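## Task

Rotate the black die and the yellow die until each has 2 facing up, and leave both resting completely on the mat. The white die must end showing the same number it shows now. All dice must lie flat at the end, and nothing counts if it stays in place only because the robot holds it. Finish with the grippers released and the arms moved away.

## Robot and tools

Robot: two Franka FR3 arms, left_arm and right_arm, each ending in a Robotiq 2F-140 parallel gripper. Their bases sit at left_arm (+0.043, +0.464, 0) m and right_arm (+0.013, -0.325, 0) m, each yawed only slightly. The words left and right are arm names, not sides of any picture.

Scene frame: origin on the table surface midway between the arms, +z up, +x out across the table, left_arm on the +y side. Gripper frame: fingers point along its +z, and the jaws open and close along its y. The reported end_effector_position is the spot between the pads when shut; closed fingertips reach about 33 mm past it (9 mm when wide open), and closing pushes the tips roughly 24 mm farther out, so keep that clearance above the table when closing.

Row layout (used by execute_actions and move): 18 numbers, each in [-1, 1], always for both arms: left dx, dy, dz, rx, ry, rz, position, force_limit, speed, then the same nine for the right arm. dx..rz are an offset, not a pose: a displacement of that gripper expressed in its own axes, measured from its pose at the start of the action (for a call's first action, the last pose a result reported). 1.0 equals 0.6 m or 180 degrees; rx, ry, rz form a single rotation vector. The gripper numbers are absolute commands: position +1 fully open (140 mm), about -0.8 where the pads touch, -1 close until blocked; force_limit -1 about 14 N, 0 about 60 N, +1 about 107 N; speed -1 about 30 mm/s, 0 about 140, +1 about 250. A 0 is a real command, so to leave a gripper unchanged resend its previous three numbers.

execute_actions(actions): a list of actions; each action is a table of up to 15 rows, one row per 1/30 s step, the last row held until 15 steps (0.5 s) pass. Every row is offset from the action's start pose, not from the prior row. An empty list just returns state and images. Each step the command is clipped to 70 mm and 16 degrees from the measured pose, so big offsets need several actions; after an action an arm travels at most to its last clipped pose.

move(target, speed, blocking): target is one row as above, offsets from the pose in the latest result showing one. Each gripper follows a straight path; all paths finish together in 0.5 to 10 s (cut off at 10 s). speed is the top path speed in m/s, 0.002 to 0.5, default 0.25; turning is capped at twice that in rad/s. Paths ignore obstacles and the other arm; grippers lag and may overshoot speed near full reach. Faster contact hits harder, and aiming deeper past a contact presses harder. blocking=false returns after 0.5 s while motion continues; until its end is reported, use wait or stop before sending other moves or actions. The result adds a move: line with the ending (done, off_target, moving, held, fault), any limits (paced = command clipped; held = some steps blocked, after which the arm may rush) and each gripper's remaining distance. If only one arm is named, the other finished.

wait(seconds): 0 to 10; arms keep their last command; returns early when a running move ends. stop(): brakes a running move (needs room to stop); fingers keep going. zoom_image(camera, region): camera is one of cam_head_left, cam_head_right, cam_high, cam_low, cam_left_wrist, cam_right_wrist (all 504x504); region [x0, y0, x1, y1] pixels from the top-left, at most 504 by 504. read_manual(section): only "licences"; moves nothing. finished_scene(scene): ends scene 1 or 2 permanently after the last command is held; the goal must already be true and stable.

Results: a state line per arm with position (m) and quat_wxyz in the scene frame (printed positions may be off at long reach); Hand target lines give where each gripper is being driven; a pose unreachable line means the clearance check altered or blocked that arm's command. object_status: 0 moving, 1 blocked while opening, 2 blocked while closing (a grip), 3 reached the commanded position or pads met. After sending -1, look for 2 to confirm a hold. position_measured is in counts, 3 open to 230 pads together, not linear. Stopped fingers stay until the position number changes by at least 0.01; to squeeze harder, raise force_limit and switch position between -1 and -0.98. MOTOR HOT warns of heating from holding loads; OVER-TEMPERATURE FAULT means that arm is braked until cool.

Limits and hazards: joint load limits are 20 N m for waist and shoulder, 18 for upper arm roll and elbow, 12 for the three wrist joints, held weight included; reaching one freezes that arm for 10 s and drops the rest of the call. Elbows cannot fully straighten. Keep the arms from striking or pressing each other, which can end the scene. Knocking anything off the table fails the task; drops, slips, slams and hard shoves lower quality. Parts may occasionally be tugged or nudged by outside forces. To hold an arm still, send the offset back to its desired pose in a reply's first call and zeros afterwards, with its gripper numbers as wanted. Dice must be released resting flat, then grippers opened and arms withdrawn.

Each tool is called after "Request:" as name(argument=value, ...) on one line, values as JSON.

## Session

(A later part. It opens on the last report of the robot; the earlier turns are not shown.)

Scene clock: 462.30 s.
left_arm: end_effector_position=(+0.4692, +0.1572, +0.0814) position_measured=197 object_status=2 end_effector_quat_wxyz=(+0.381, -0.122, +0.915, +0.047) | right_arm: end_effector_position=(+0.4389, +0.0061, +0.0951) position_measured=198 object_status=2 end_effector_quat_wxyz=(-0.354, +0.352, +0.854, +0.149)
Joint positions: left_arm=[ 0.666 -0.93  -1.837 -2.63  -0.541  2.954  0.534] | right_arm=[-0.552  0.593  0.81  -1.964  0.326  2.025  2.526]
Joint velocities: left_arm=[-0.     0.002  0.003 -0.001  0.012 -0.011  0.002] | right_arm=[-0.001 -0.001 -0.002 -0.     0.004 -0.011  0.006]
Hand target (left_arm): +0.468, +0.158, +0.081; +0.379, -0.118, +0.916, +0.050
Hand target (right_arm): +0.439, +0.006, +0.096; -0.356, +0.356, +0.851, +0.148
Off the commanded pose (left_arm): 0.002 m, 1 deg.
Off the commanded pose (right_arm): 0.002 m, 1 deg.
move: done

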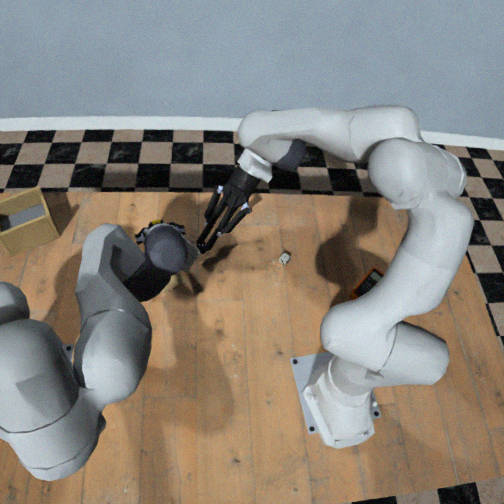

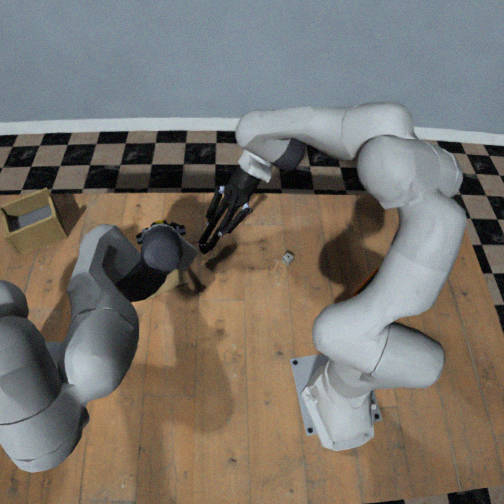

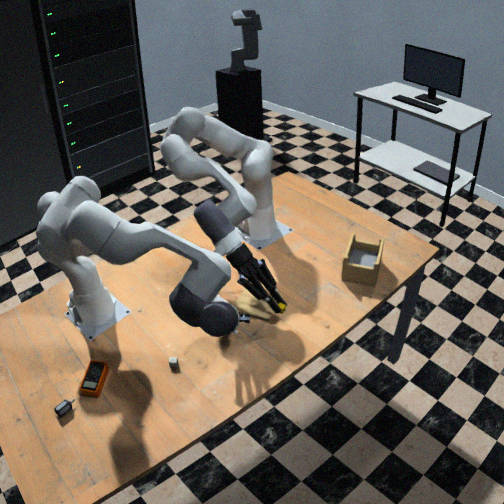

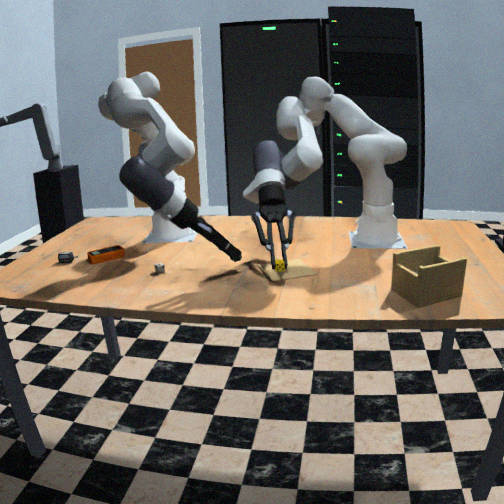

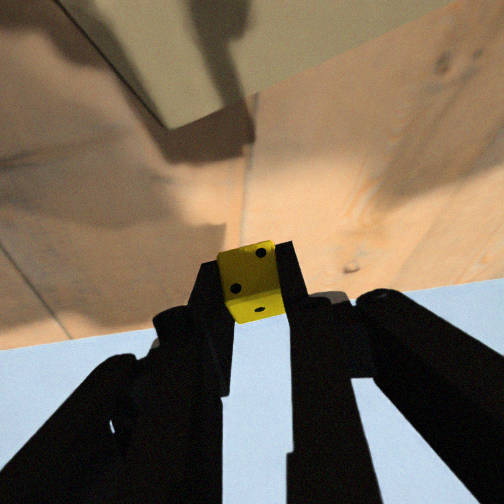

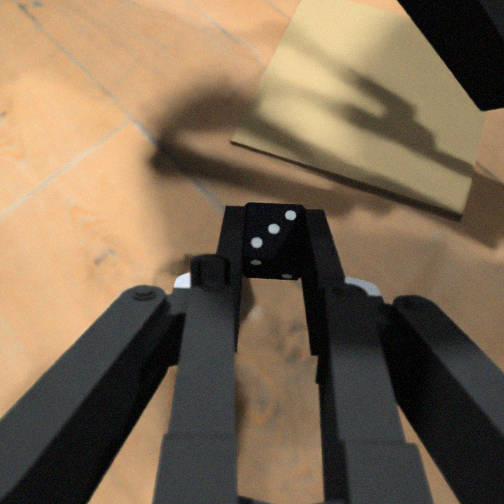

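Both dice are held. Now the flip.

Request:
move(target=[0.0507,0.1173,-0.0507,0.0005,0.4978,-0.0944,-1,-0.2,-0.8, 0.0693,0.0148,0.0703,0.003,-0.086,-0.9392,-1,-0.2,-0.8], speed=0.45)

Request:
zoom_image(camera="cam_low", region=[220, 215, 340, 295])

Scene clock: 473.90 s.
left_arm: end_effector_position=(+0.4112, +0.2062, +0.0893) position_measured=197 object_status=2 end_effector_quat_wxyz=(-0.365, -0.235, +0.894, -0.110) | right_arm: end_effector_position=(+0.4082, +0.0500, +0.0985) position_measured=198 object_status=2 end_effector_quat_wxyz=(-0.194, +0.795, -0.470, -0.330)
Joint positions: left_arm=[ 2.129 -0.504 -2.354 -2.009 -0.807  1.59   1.273] | right_arm=[-1.121  1.65   1.505 -2.198 -1.02   2.053  0.54 ]
Joint velocities: left_arm=[-0.     0.001 -0.002  0.    -0.001 -0.001  0.003] | right_arm=[-0.001  0.     0.002  0.     0.001 -0.003 -0.03 ]
Hand target (left_arm): +0.411, +0.206, +0.090; -0.366, -0.230, +0.895, -0.111
Hand target (right_arm): +0.410, +0.049, +0.099; -0.197, +0.799, -0.465, -0.327
Off the commanded pose (left_arm): 0.012 m, 1 deg.
Off the commanded pose (right_arm): 0.007 m, 2 deg.
move: off_target (left_arm, right_arm)

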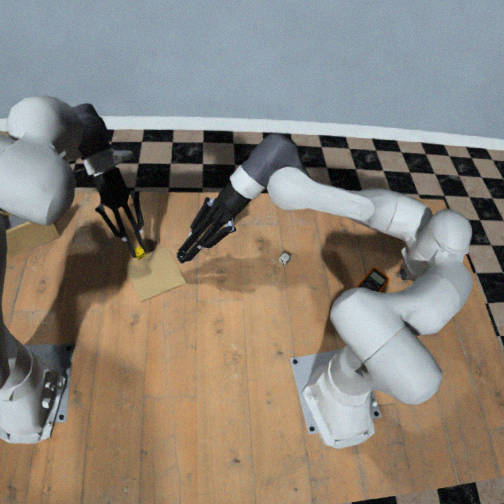

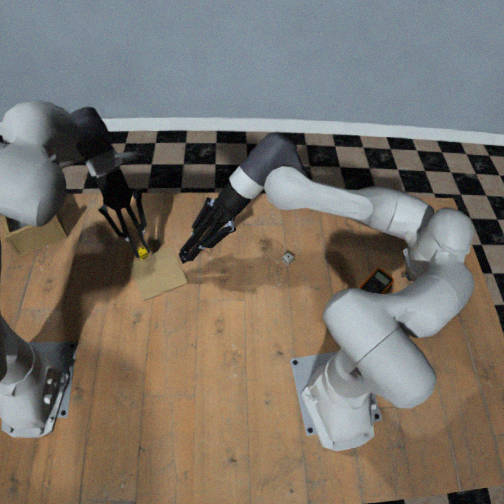

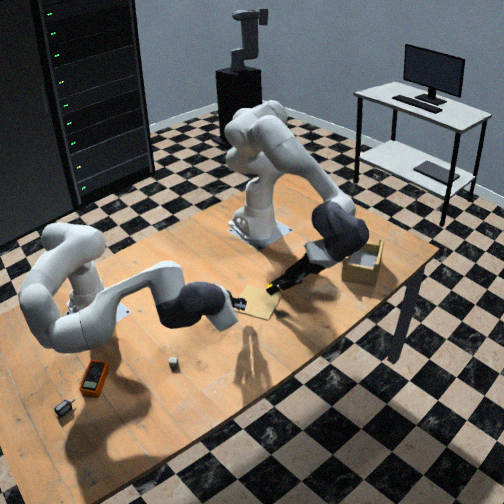

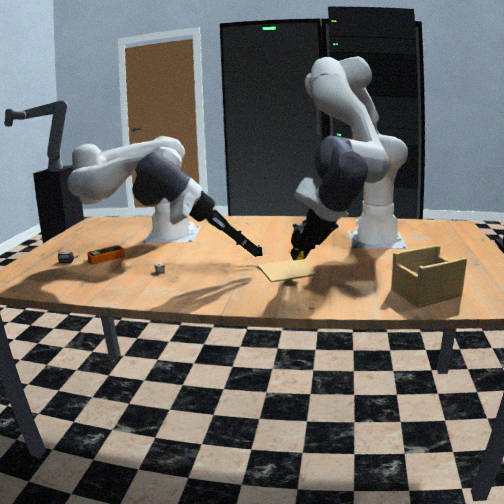

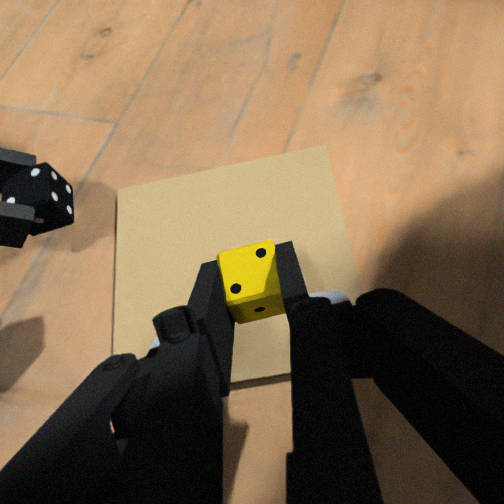

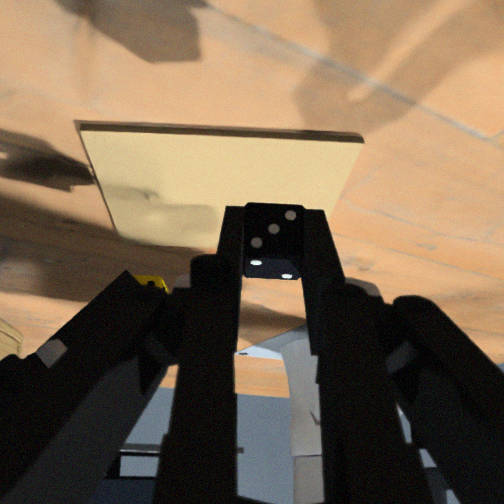

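Region (220, 215, 340, 295) of cam_low's 504x504 image, scaled by 4.200, with more detail than that image has.

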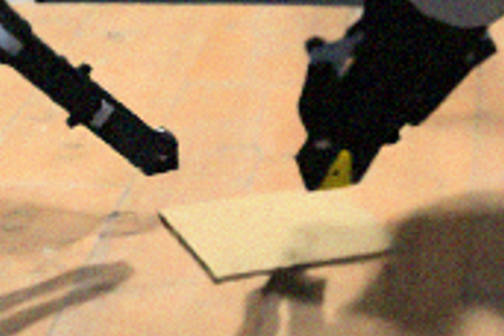

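Request:
move(target=[-0.0325,0.0247,0.0445,-0.0059,0.0011,-0.0054,-1,-0.2,-0.8, -0.0173,0.006,0.0893,0,0,0,-1,-0.2,-0.8], speed=0.08)

Request:
zoom_image(camera="cam_low", region=[240, 235, 330, 290])

Request:
zoom_image(camera="cam_head_left", region=[110, 230, 210, 310])

Request:
zoom_image(camera="cam_high", region=[225, 270, 305, 330])

Scene clock: 509.33 s.
left_arm: end_effector_position=(+0.4003, +0.2164, +0.0578) position_measured=197 object_status=2 end_effector_quat_wxyz=(-0.370, -0.242, +0.891, -0.097) | right_arm: end_effector_position=(+0.3833, +0.0868, +0.0690) position_measured=198 object_status=2 end_effector_quat_wxyz=(-0.196, +0.797, -0.466, -0.331)
Joint positions: left_arm=[ 2.142 -0.552 -2.375 -2.037 -0.821  1.625  1.298] | right_arm=[-1.053  1.658  1.431 -2.219 -1.093  2.153  0.584]
Joint velocities: left_arm=[ 0.003 -0.001 -0.003  0.001  0.     0.005  0.008] | right_arm=[-0.    -0.003 -0.002  0.001  0.     0.015  0.018]
Hand target (left_arm): +0.401, +0.216, +0.056; -0.370, -0.239, +0.892, -0.099
Hand target (right_arm): +0.383, +0.088, +0.069; -0.195, +0.795, -0.470, -0.331
Off the commanded pose (left_arm): 0.002 m, 0 deg.
Off the commanded pose (right_arm): 0.001 m, 1 deg.
move: done

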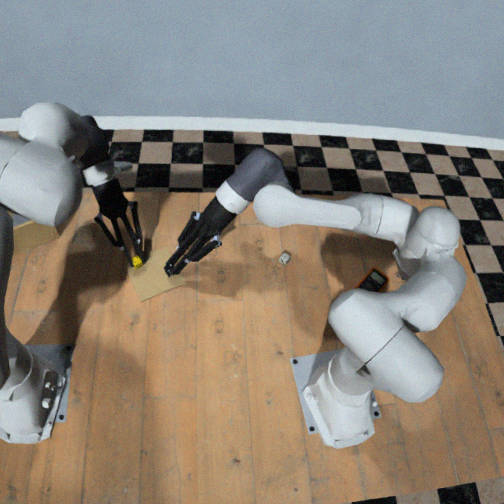

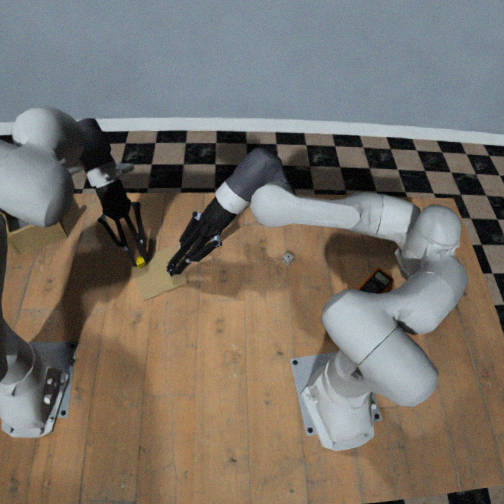

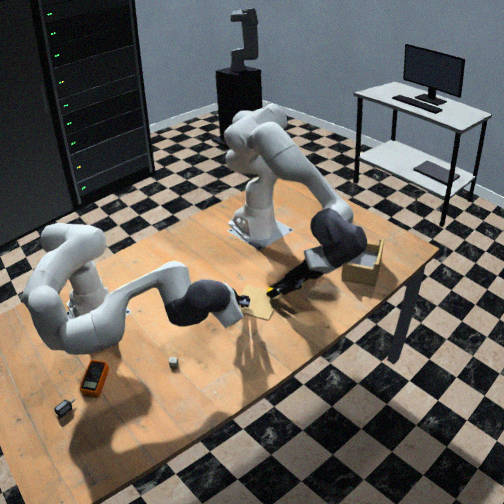

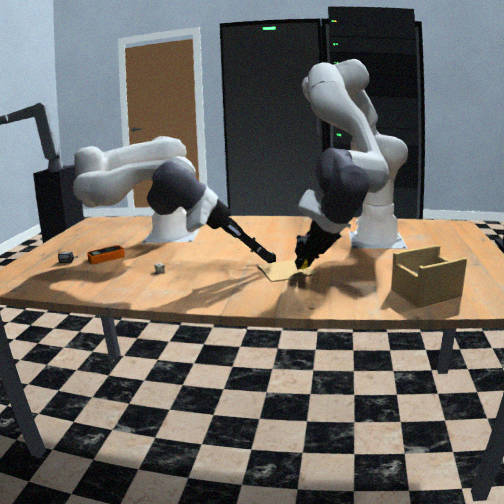

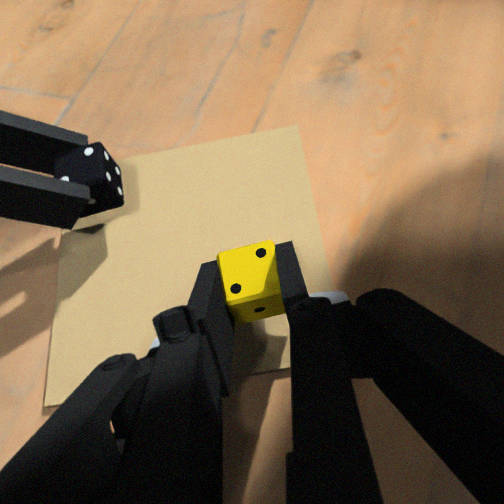

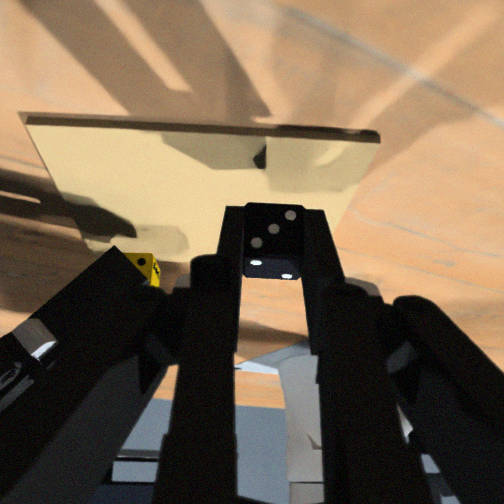

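Region (240, 235, 330, 290) of cam_low's 504x504 image, scaled by 5.600, with more detail than that image has.

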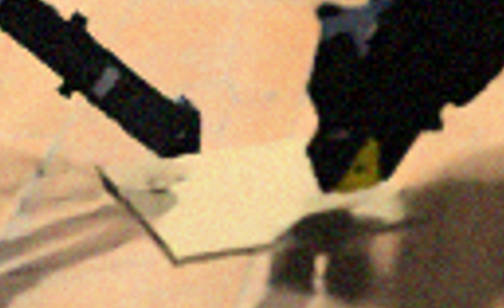

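Region (110, 230, 210, 310) of cam_head_left's 504x504 image, scaled by 5.040, with more detail than that image has; it fills the top 403 rows of this view, and the rest is white.

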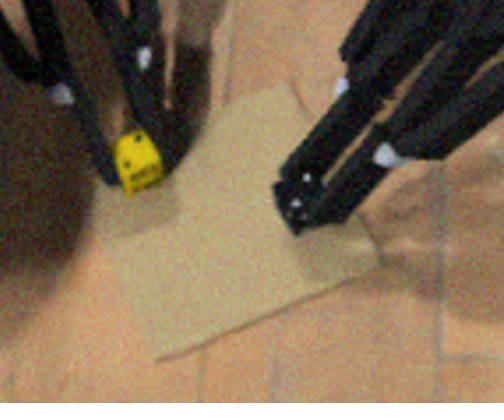

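Region (225, 270, 305, 330) of cam_high's 504x504 image, scaled by 6.300, with more detail than that image has; it fills the top 378 rows of this view, and the rest is white.

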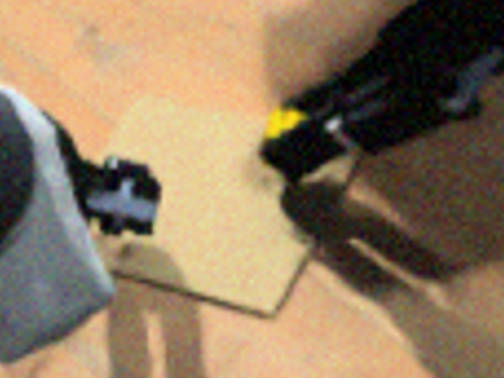

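Request:
move(target=[0,0,0.0236,0,0,0,-1,-0.2,-0.8, 0,0,0.0283,0,0,0,-1,-0.2,-0.8], speed=0.04)

Request:
zoom_image(camera="cam_low", region=[250, 245, 325, 290])

Request:
zoom_image(camera="cam_right_wrist", region=[60, 100, 380, 310])

Request:
zoom_image(camera="cam_left_wrist", region=[0, 100, 340, 400])

Scene clock: 523.80 s.
left_arm: end_effector_position=(+0.3919, +0.2124, +0.0494) position_measured=197 object_status=2 end_effector_quat_wxyz=(-0.371, -0.243, +0.891, -0.096) | right_arm: end_effector_position=(+0.3758, +0.0964, +0.0580) position_measured=198 object_status=2 end_effector_quat_wxyz=(-0.195, +0.799, -0.463, -0.331)
Joint positions: left_arm=[ 2.131 -0.553 -2.384 -2.062 -0.833  1.648  1.301] | right_arm=[-1.03   1.663  1.405 -2.218 -1.115  2.178  0.589]
Joint velocities: left_arm=[ 0.    -0.001 -0.002 -0.001 -0.001  0.012  0.   ] | right_arm=[ 0.    -0.    -0.002  0.002 -0.002  0.014 -0.001]
Hand target (left_arm): +0.392, +0.212, +0.048; -0.371, -0.242, +0.891, -0.097
Hand target (right_arm): +0.377, +0.097, +0.057; -0.196, +0.797, -0.466, -0.331
Off the commanded pose (left_arm): 0.002 m, 0 deg.
Off the commanded pose (right_arm): 0.002 m, 0 deg.
move: done

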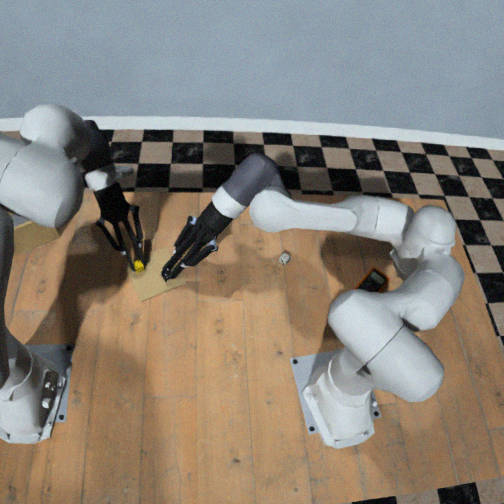

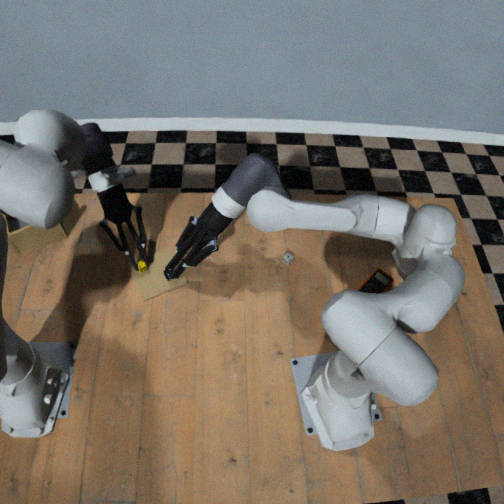

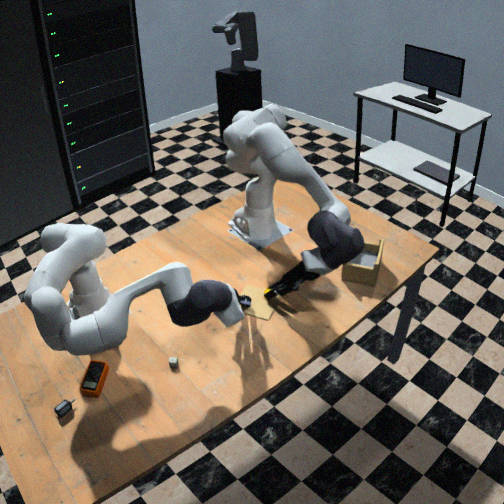

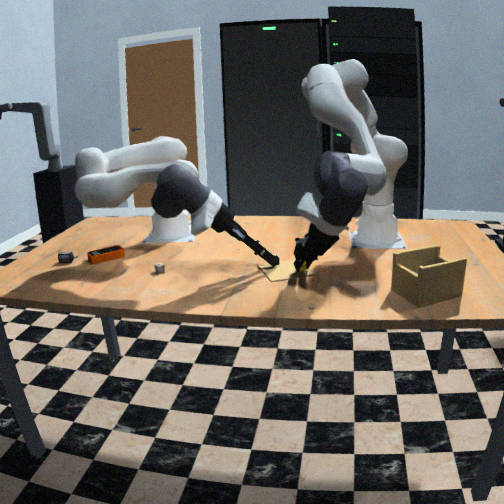

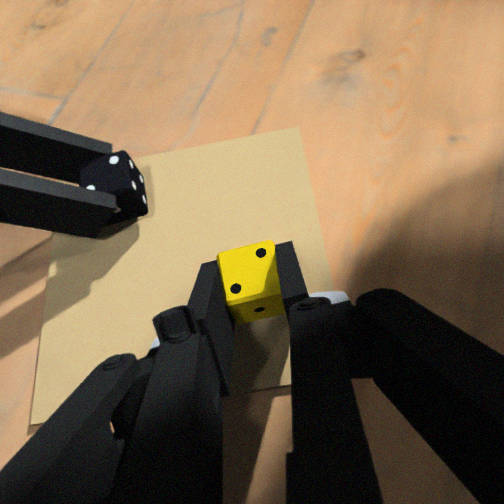

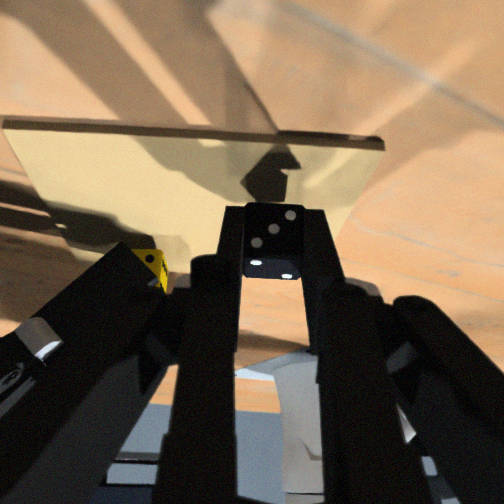

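Region (250, 245, 325, 290) of cam_low's 504x504 image, scaled by 6.720, with more detail than that image has; it fills the top 302 rows of this view, and the rest is white.

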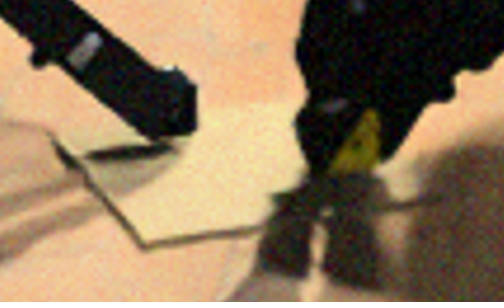

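Region (60, 100, 380, 310) of cam_right_wrist's 504x504 image, scaled by 1.575, with more detail than that image has; it fills the top 331 rows of this view, and the rest is white.

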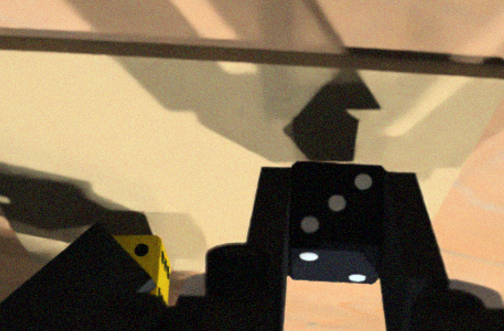

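Region (0, 100, 340, 400) of cam_left_wrist's 504x504 image, scaled by 1.482, with more detail than that image has; it fills the top 445 rows of this view, and the rest is white.

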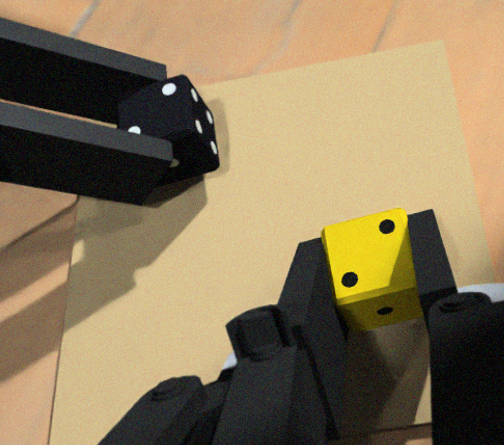

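Request:
move(target=[-0.0083,0,0.0083,0,0,0,-1,-0.2,-0.8, 0.0088,-0.008,0.0088,0,0,0,-1,-0.2,-0.8], speed=0.015)

Request:
zoom_image(camera="cam_right_wrist", region=[60, 130, 360, 310])

Request:
zoom_image(camera="cam_left_wrist", region=[40, 120, 340, 380])

Request:
zoom_image(camera="cam_low", region=[250, 245, 325, 290])

Scene clock: 543.33 s.
left_arm: end_effector_position=(+0.3912, +0.2131, +0.0446) position_measured=197 object_status=2 end_effector_quat_wxyz=(-0.373, -0.245, +0.890, -0.095) | right_arm: end_effector_position=(+0.3793, +0.0982, +0.0518) position_measured=198 object_status=2 end_effector_quat_wxyz=(-0.194, +0.797, -0.466, -0.333)
Joint positions: left_arm=[ 2.137 -0.563 -2.39  -2.061 -0.838  1.651  1.303] | right_arm=[-1.019  1.669  1.397 -2.201 -1.117  2.181  0.587]
Joint velocities: left_arm=[ 0.005  0.    -0.003  0.001 -0.001 -0.     0.003] | right_arm=[ 0.001  0.003 -0.     0.003 -0.003 -0.001 -0.004]
Hand target (left_arm): +0.392, +0.213, +0.042; -0.371, -0.243, +0.891, -0.096
Hand target (right_arm): +0.380, +0.099, +0.051; -0.195, +0.799, -0.463, -0.331
Off the commanded pose (left_arm): 0.002 m, 0 deg.
Off the commanded pose (right_arm): 0.002 m, 0 deg.
move: done

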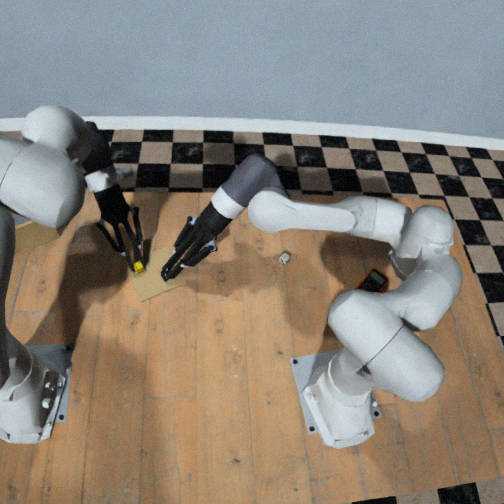

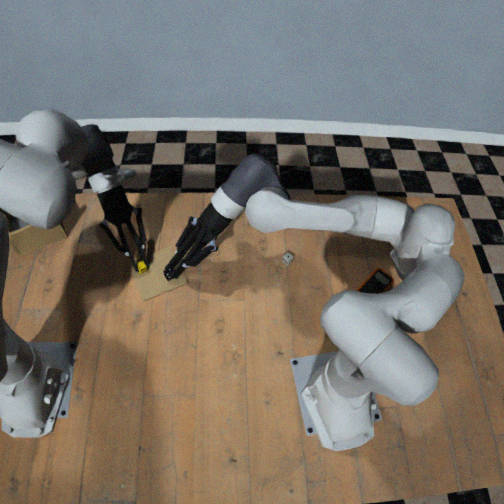

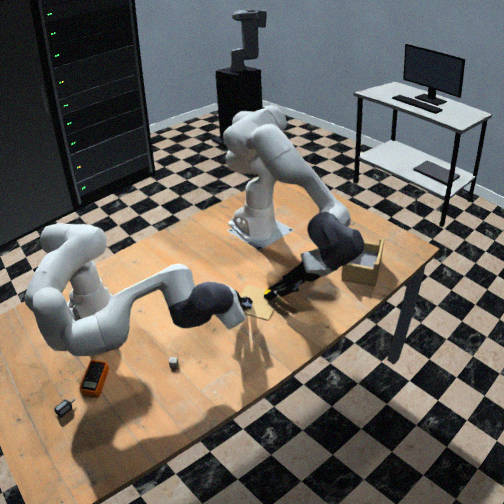

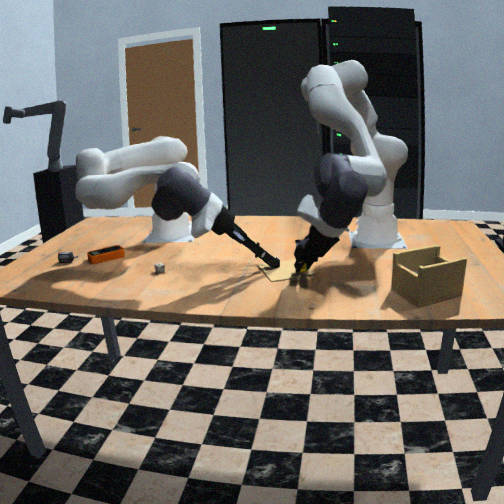

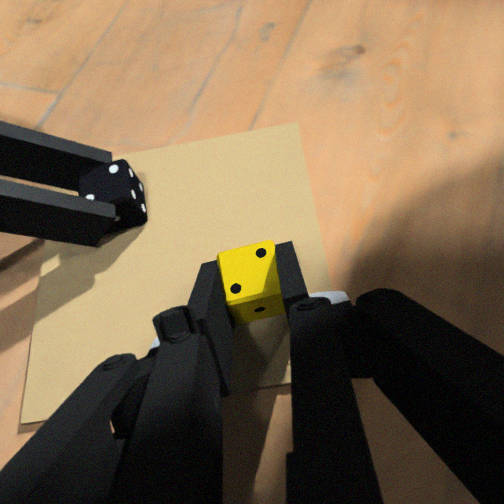

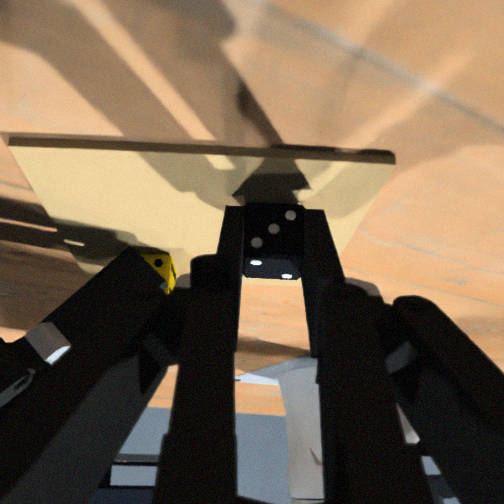

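Region (60, 130, 360, 310) of cam_right_wrist's 504x504 image, scaled by 1.680, with more detail than that image has; it fills the top 302 rows of this view, and the rest is white.

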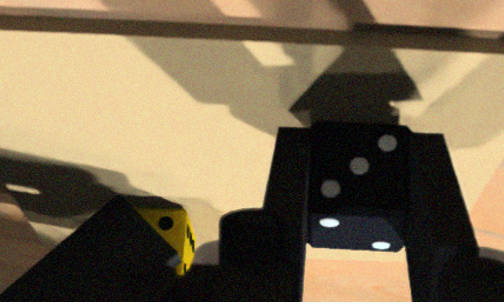

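Region (40, 120, 340, 380) of cam_left_wrist's 504x504 image, scaled by 1.680, with more detail than that image has; it fills the top 437 rows of this view, and the rest is white.

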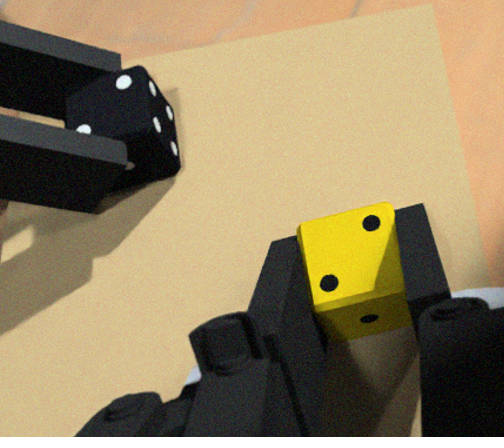

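Region (250, 245, 325, 290) of cam_low's 504x504 image, scaled by 6.720, with more detail than that image has; it fills the top 302 rows of this view, and the rest is white.

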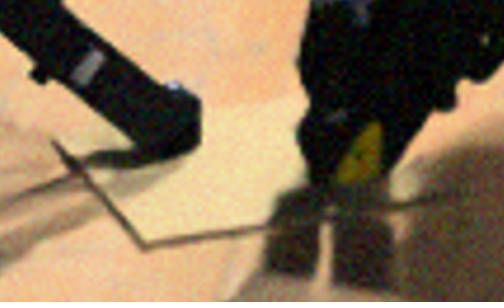

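Request:
move(target=[-0.0042,0,0.0042,0,0,0,-1,-0.2,-0.8, 0.005,0,0.005,0,0,0,-1,-0.2,-0.8], speed=0.01)

Request:
zoom_image(camera="cam_right_wrist", region=[60, 130, 360, 310])

Scene clock: 554.70 s.
left_arm: end_effector_position=(+0.3912, +0.2131, +0.0445) position_measured=197 object_status=2 end_effector_quat_wxyz=(-0.373, -0.246, +0.890, -0.095) | right_arm: end_effector_position=(+0.3791, +0.0985, +0.0504) position_measured=198 object_status=2 end_effector_quat_wxyz=(-0.194, +0.796, -0.466, -0.334)
Joint positions: left_arm=[ 2.139 -0.564 -2.391 -2.061 -0.839  1.65   1.303] | right_arm=[-1.019  1.671  1.393 -2.201 -1.118  2.184  0.586]
Joint velocities: left_arm=[-0.    -0.     0.001  0.001 -0.001 -0.001 -0.001] | right_arm=[ 0.001 -0.    -0.001  0.    -0.001  0.005 -0.   ]
Hand target (left_arm): +0.391, +0.213, +0.041; -0.373, -0.245, +0.890, -0.095
Hand target (right_arm): +0.379, +0.098, +0.048; -0.194, +0.797, -0.466, -0.333
Off the commanded pose (left_arm): 0.003 m, 0 deg.
Off the commanded pose (right_arm): 0.003 m, 0 deg.
move: done

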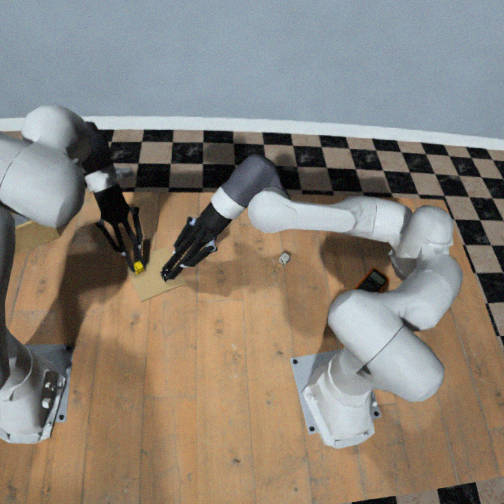

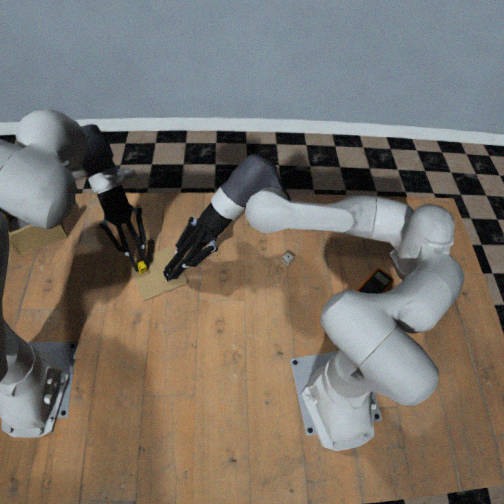

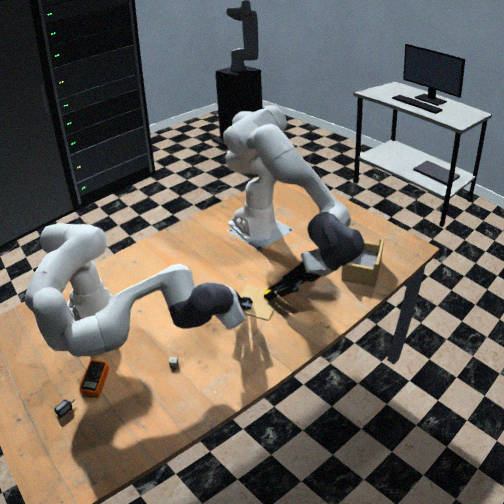

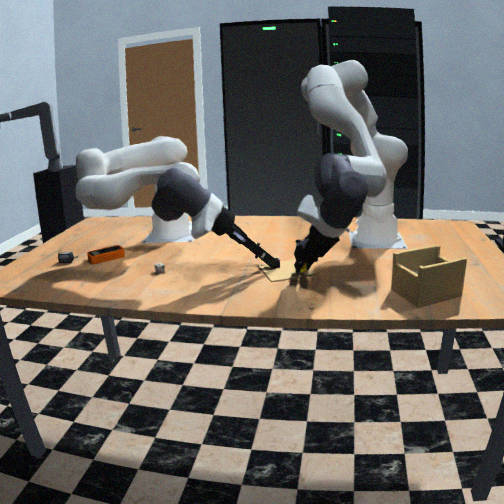

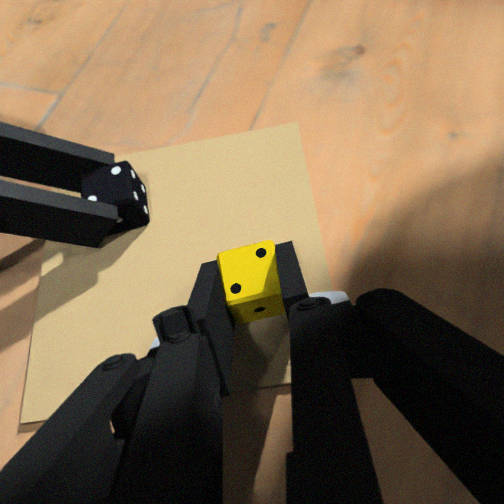

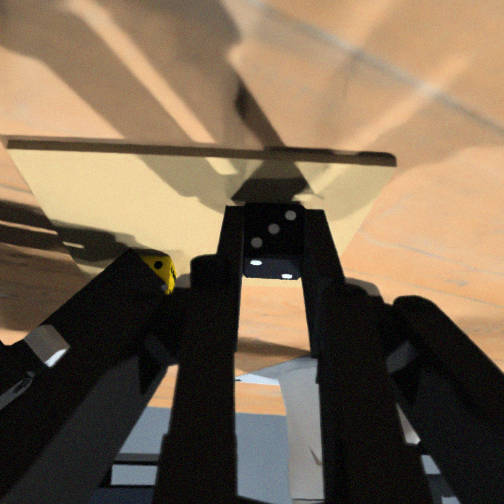

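Region (60, 130, 360, 310) of cam_right_wrist's 504x504 image, scaled by 1.680, with more detail than that image has; it fills the top 302 rows of this view, and the rest is white.

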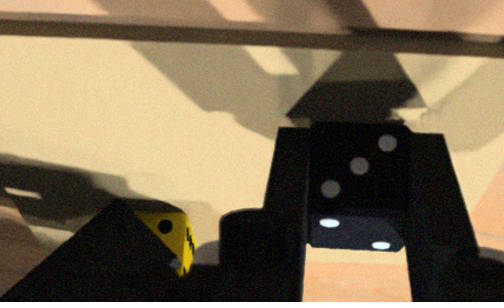

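Request:
execute_actions(actions=[])

Scene clock: 559.57 s.
left_arm: end_effector_position=(+0.3912, +0.2131, +0.0445) position_measured=197 object_status=2 end_effector_quat_wxyz=(-0.373, -0.246, +0.889, -0.095) | right_arm: end_effector_position=(+0.3792, +0.0986, +0.0504) position_measured=198 object_status=2 end_effector_quat_wxyz=(-0.194, +0.796, -0.466, -0.334)
Joint positions: left_arm=[ 2.139 -0.564 -2.392 -2.06  -0.839  1.649  1.303] | right_arm=[-1.019  1.671  1.392 -2.201 -1.118  2.185  0.586]
Joint velocities: left_arm=[ 0.    -0.    -0.002 -0.001  0.    -0.001 -0.001] | right_arm=[-0.     0.     0.    -0.001  0.    -0.001 -0.001]
Hand target (left_arm): +0.391, +0.213, +0.041; -0.373, -0.245, +0.890, -0.095
Hand target (right_arm): +0.379, +0.098, +0.048; -0.194, +0.797, -0.466, -0.333
Off the commanded pose (left_arm): 0.003 m, 0 deg.
Off the commanded pose (right_arm): 0.003 m, 0 deg.

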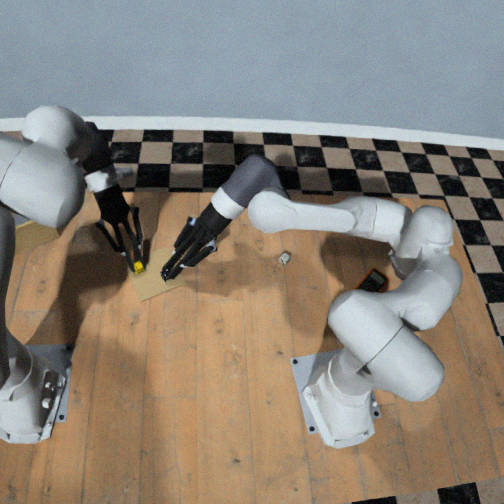

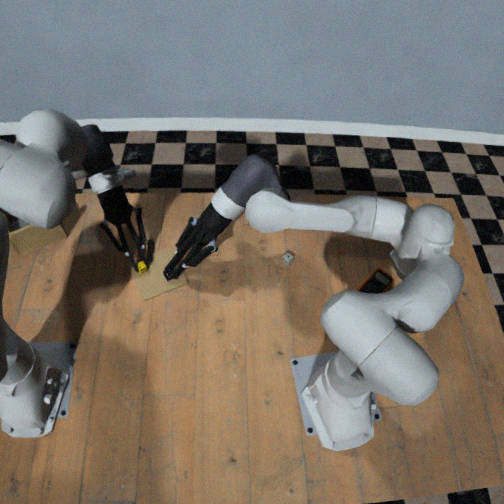

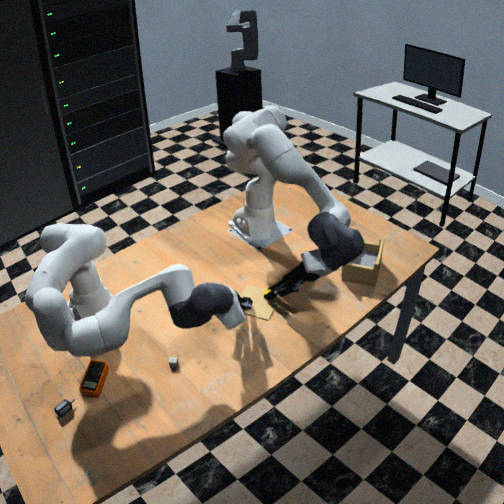

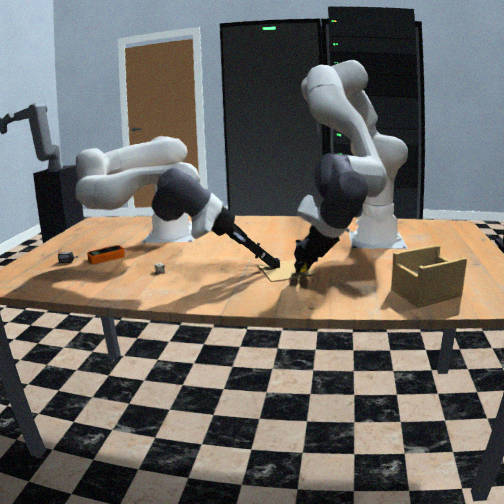

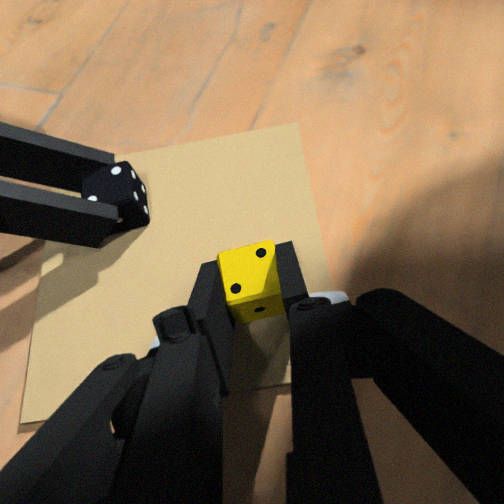

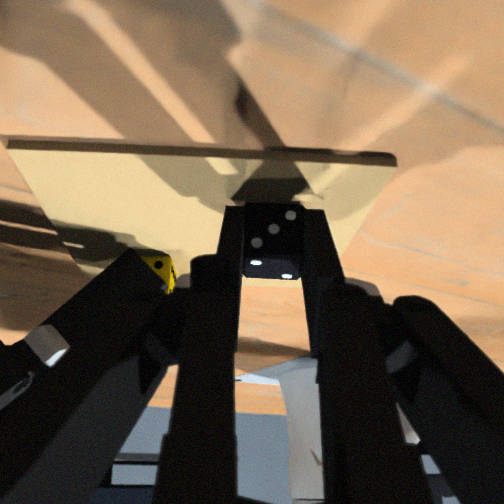

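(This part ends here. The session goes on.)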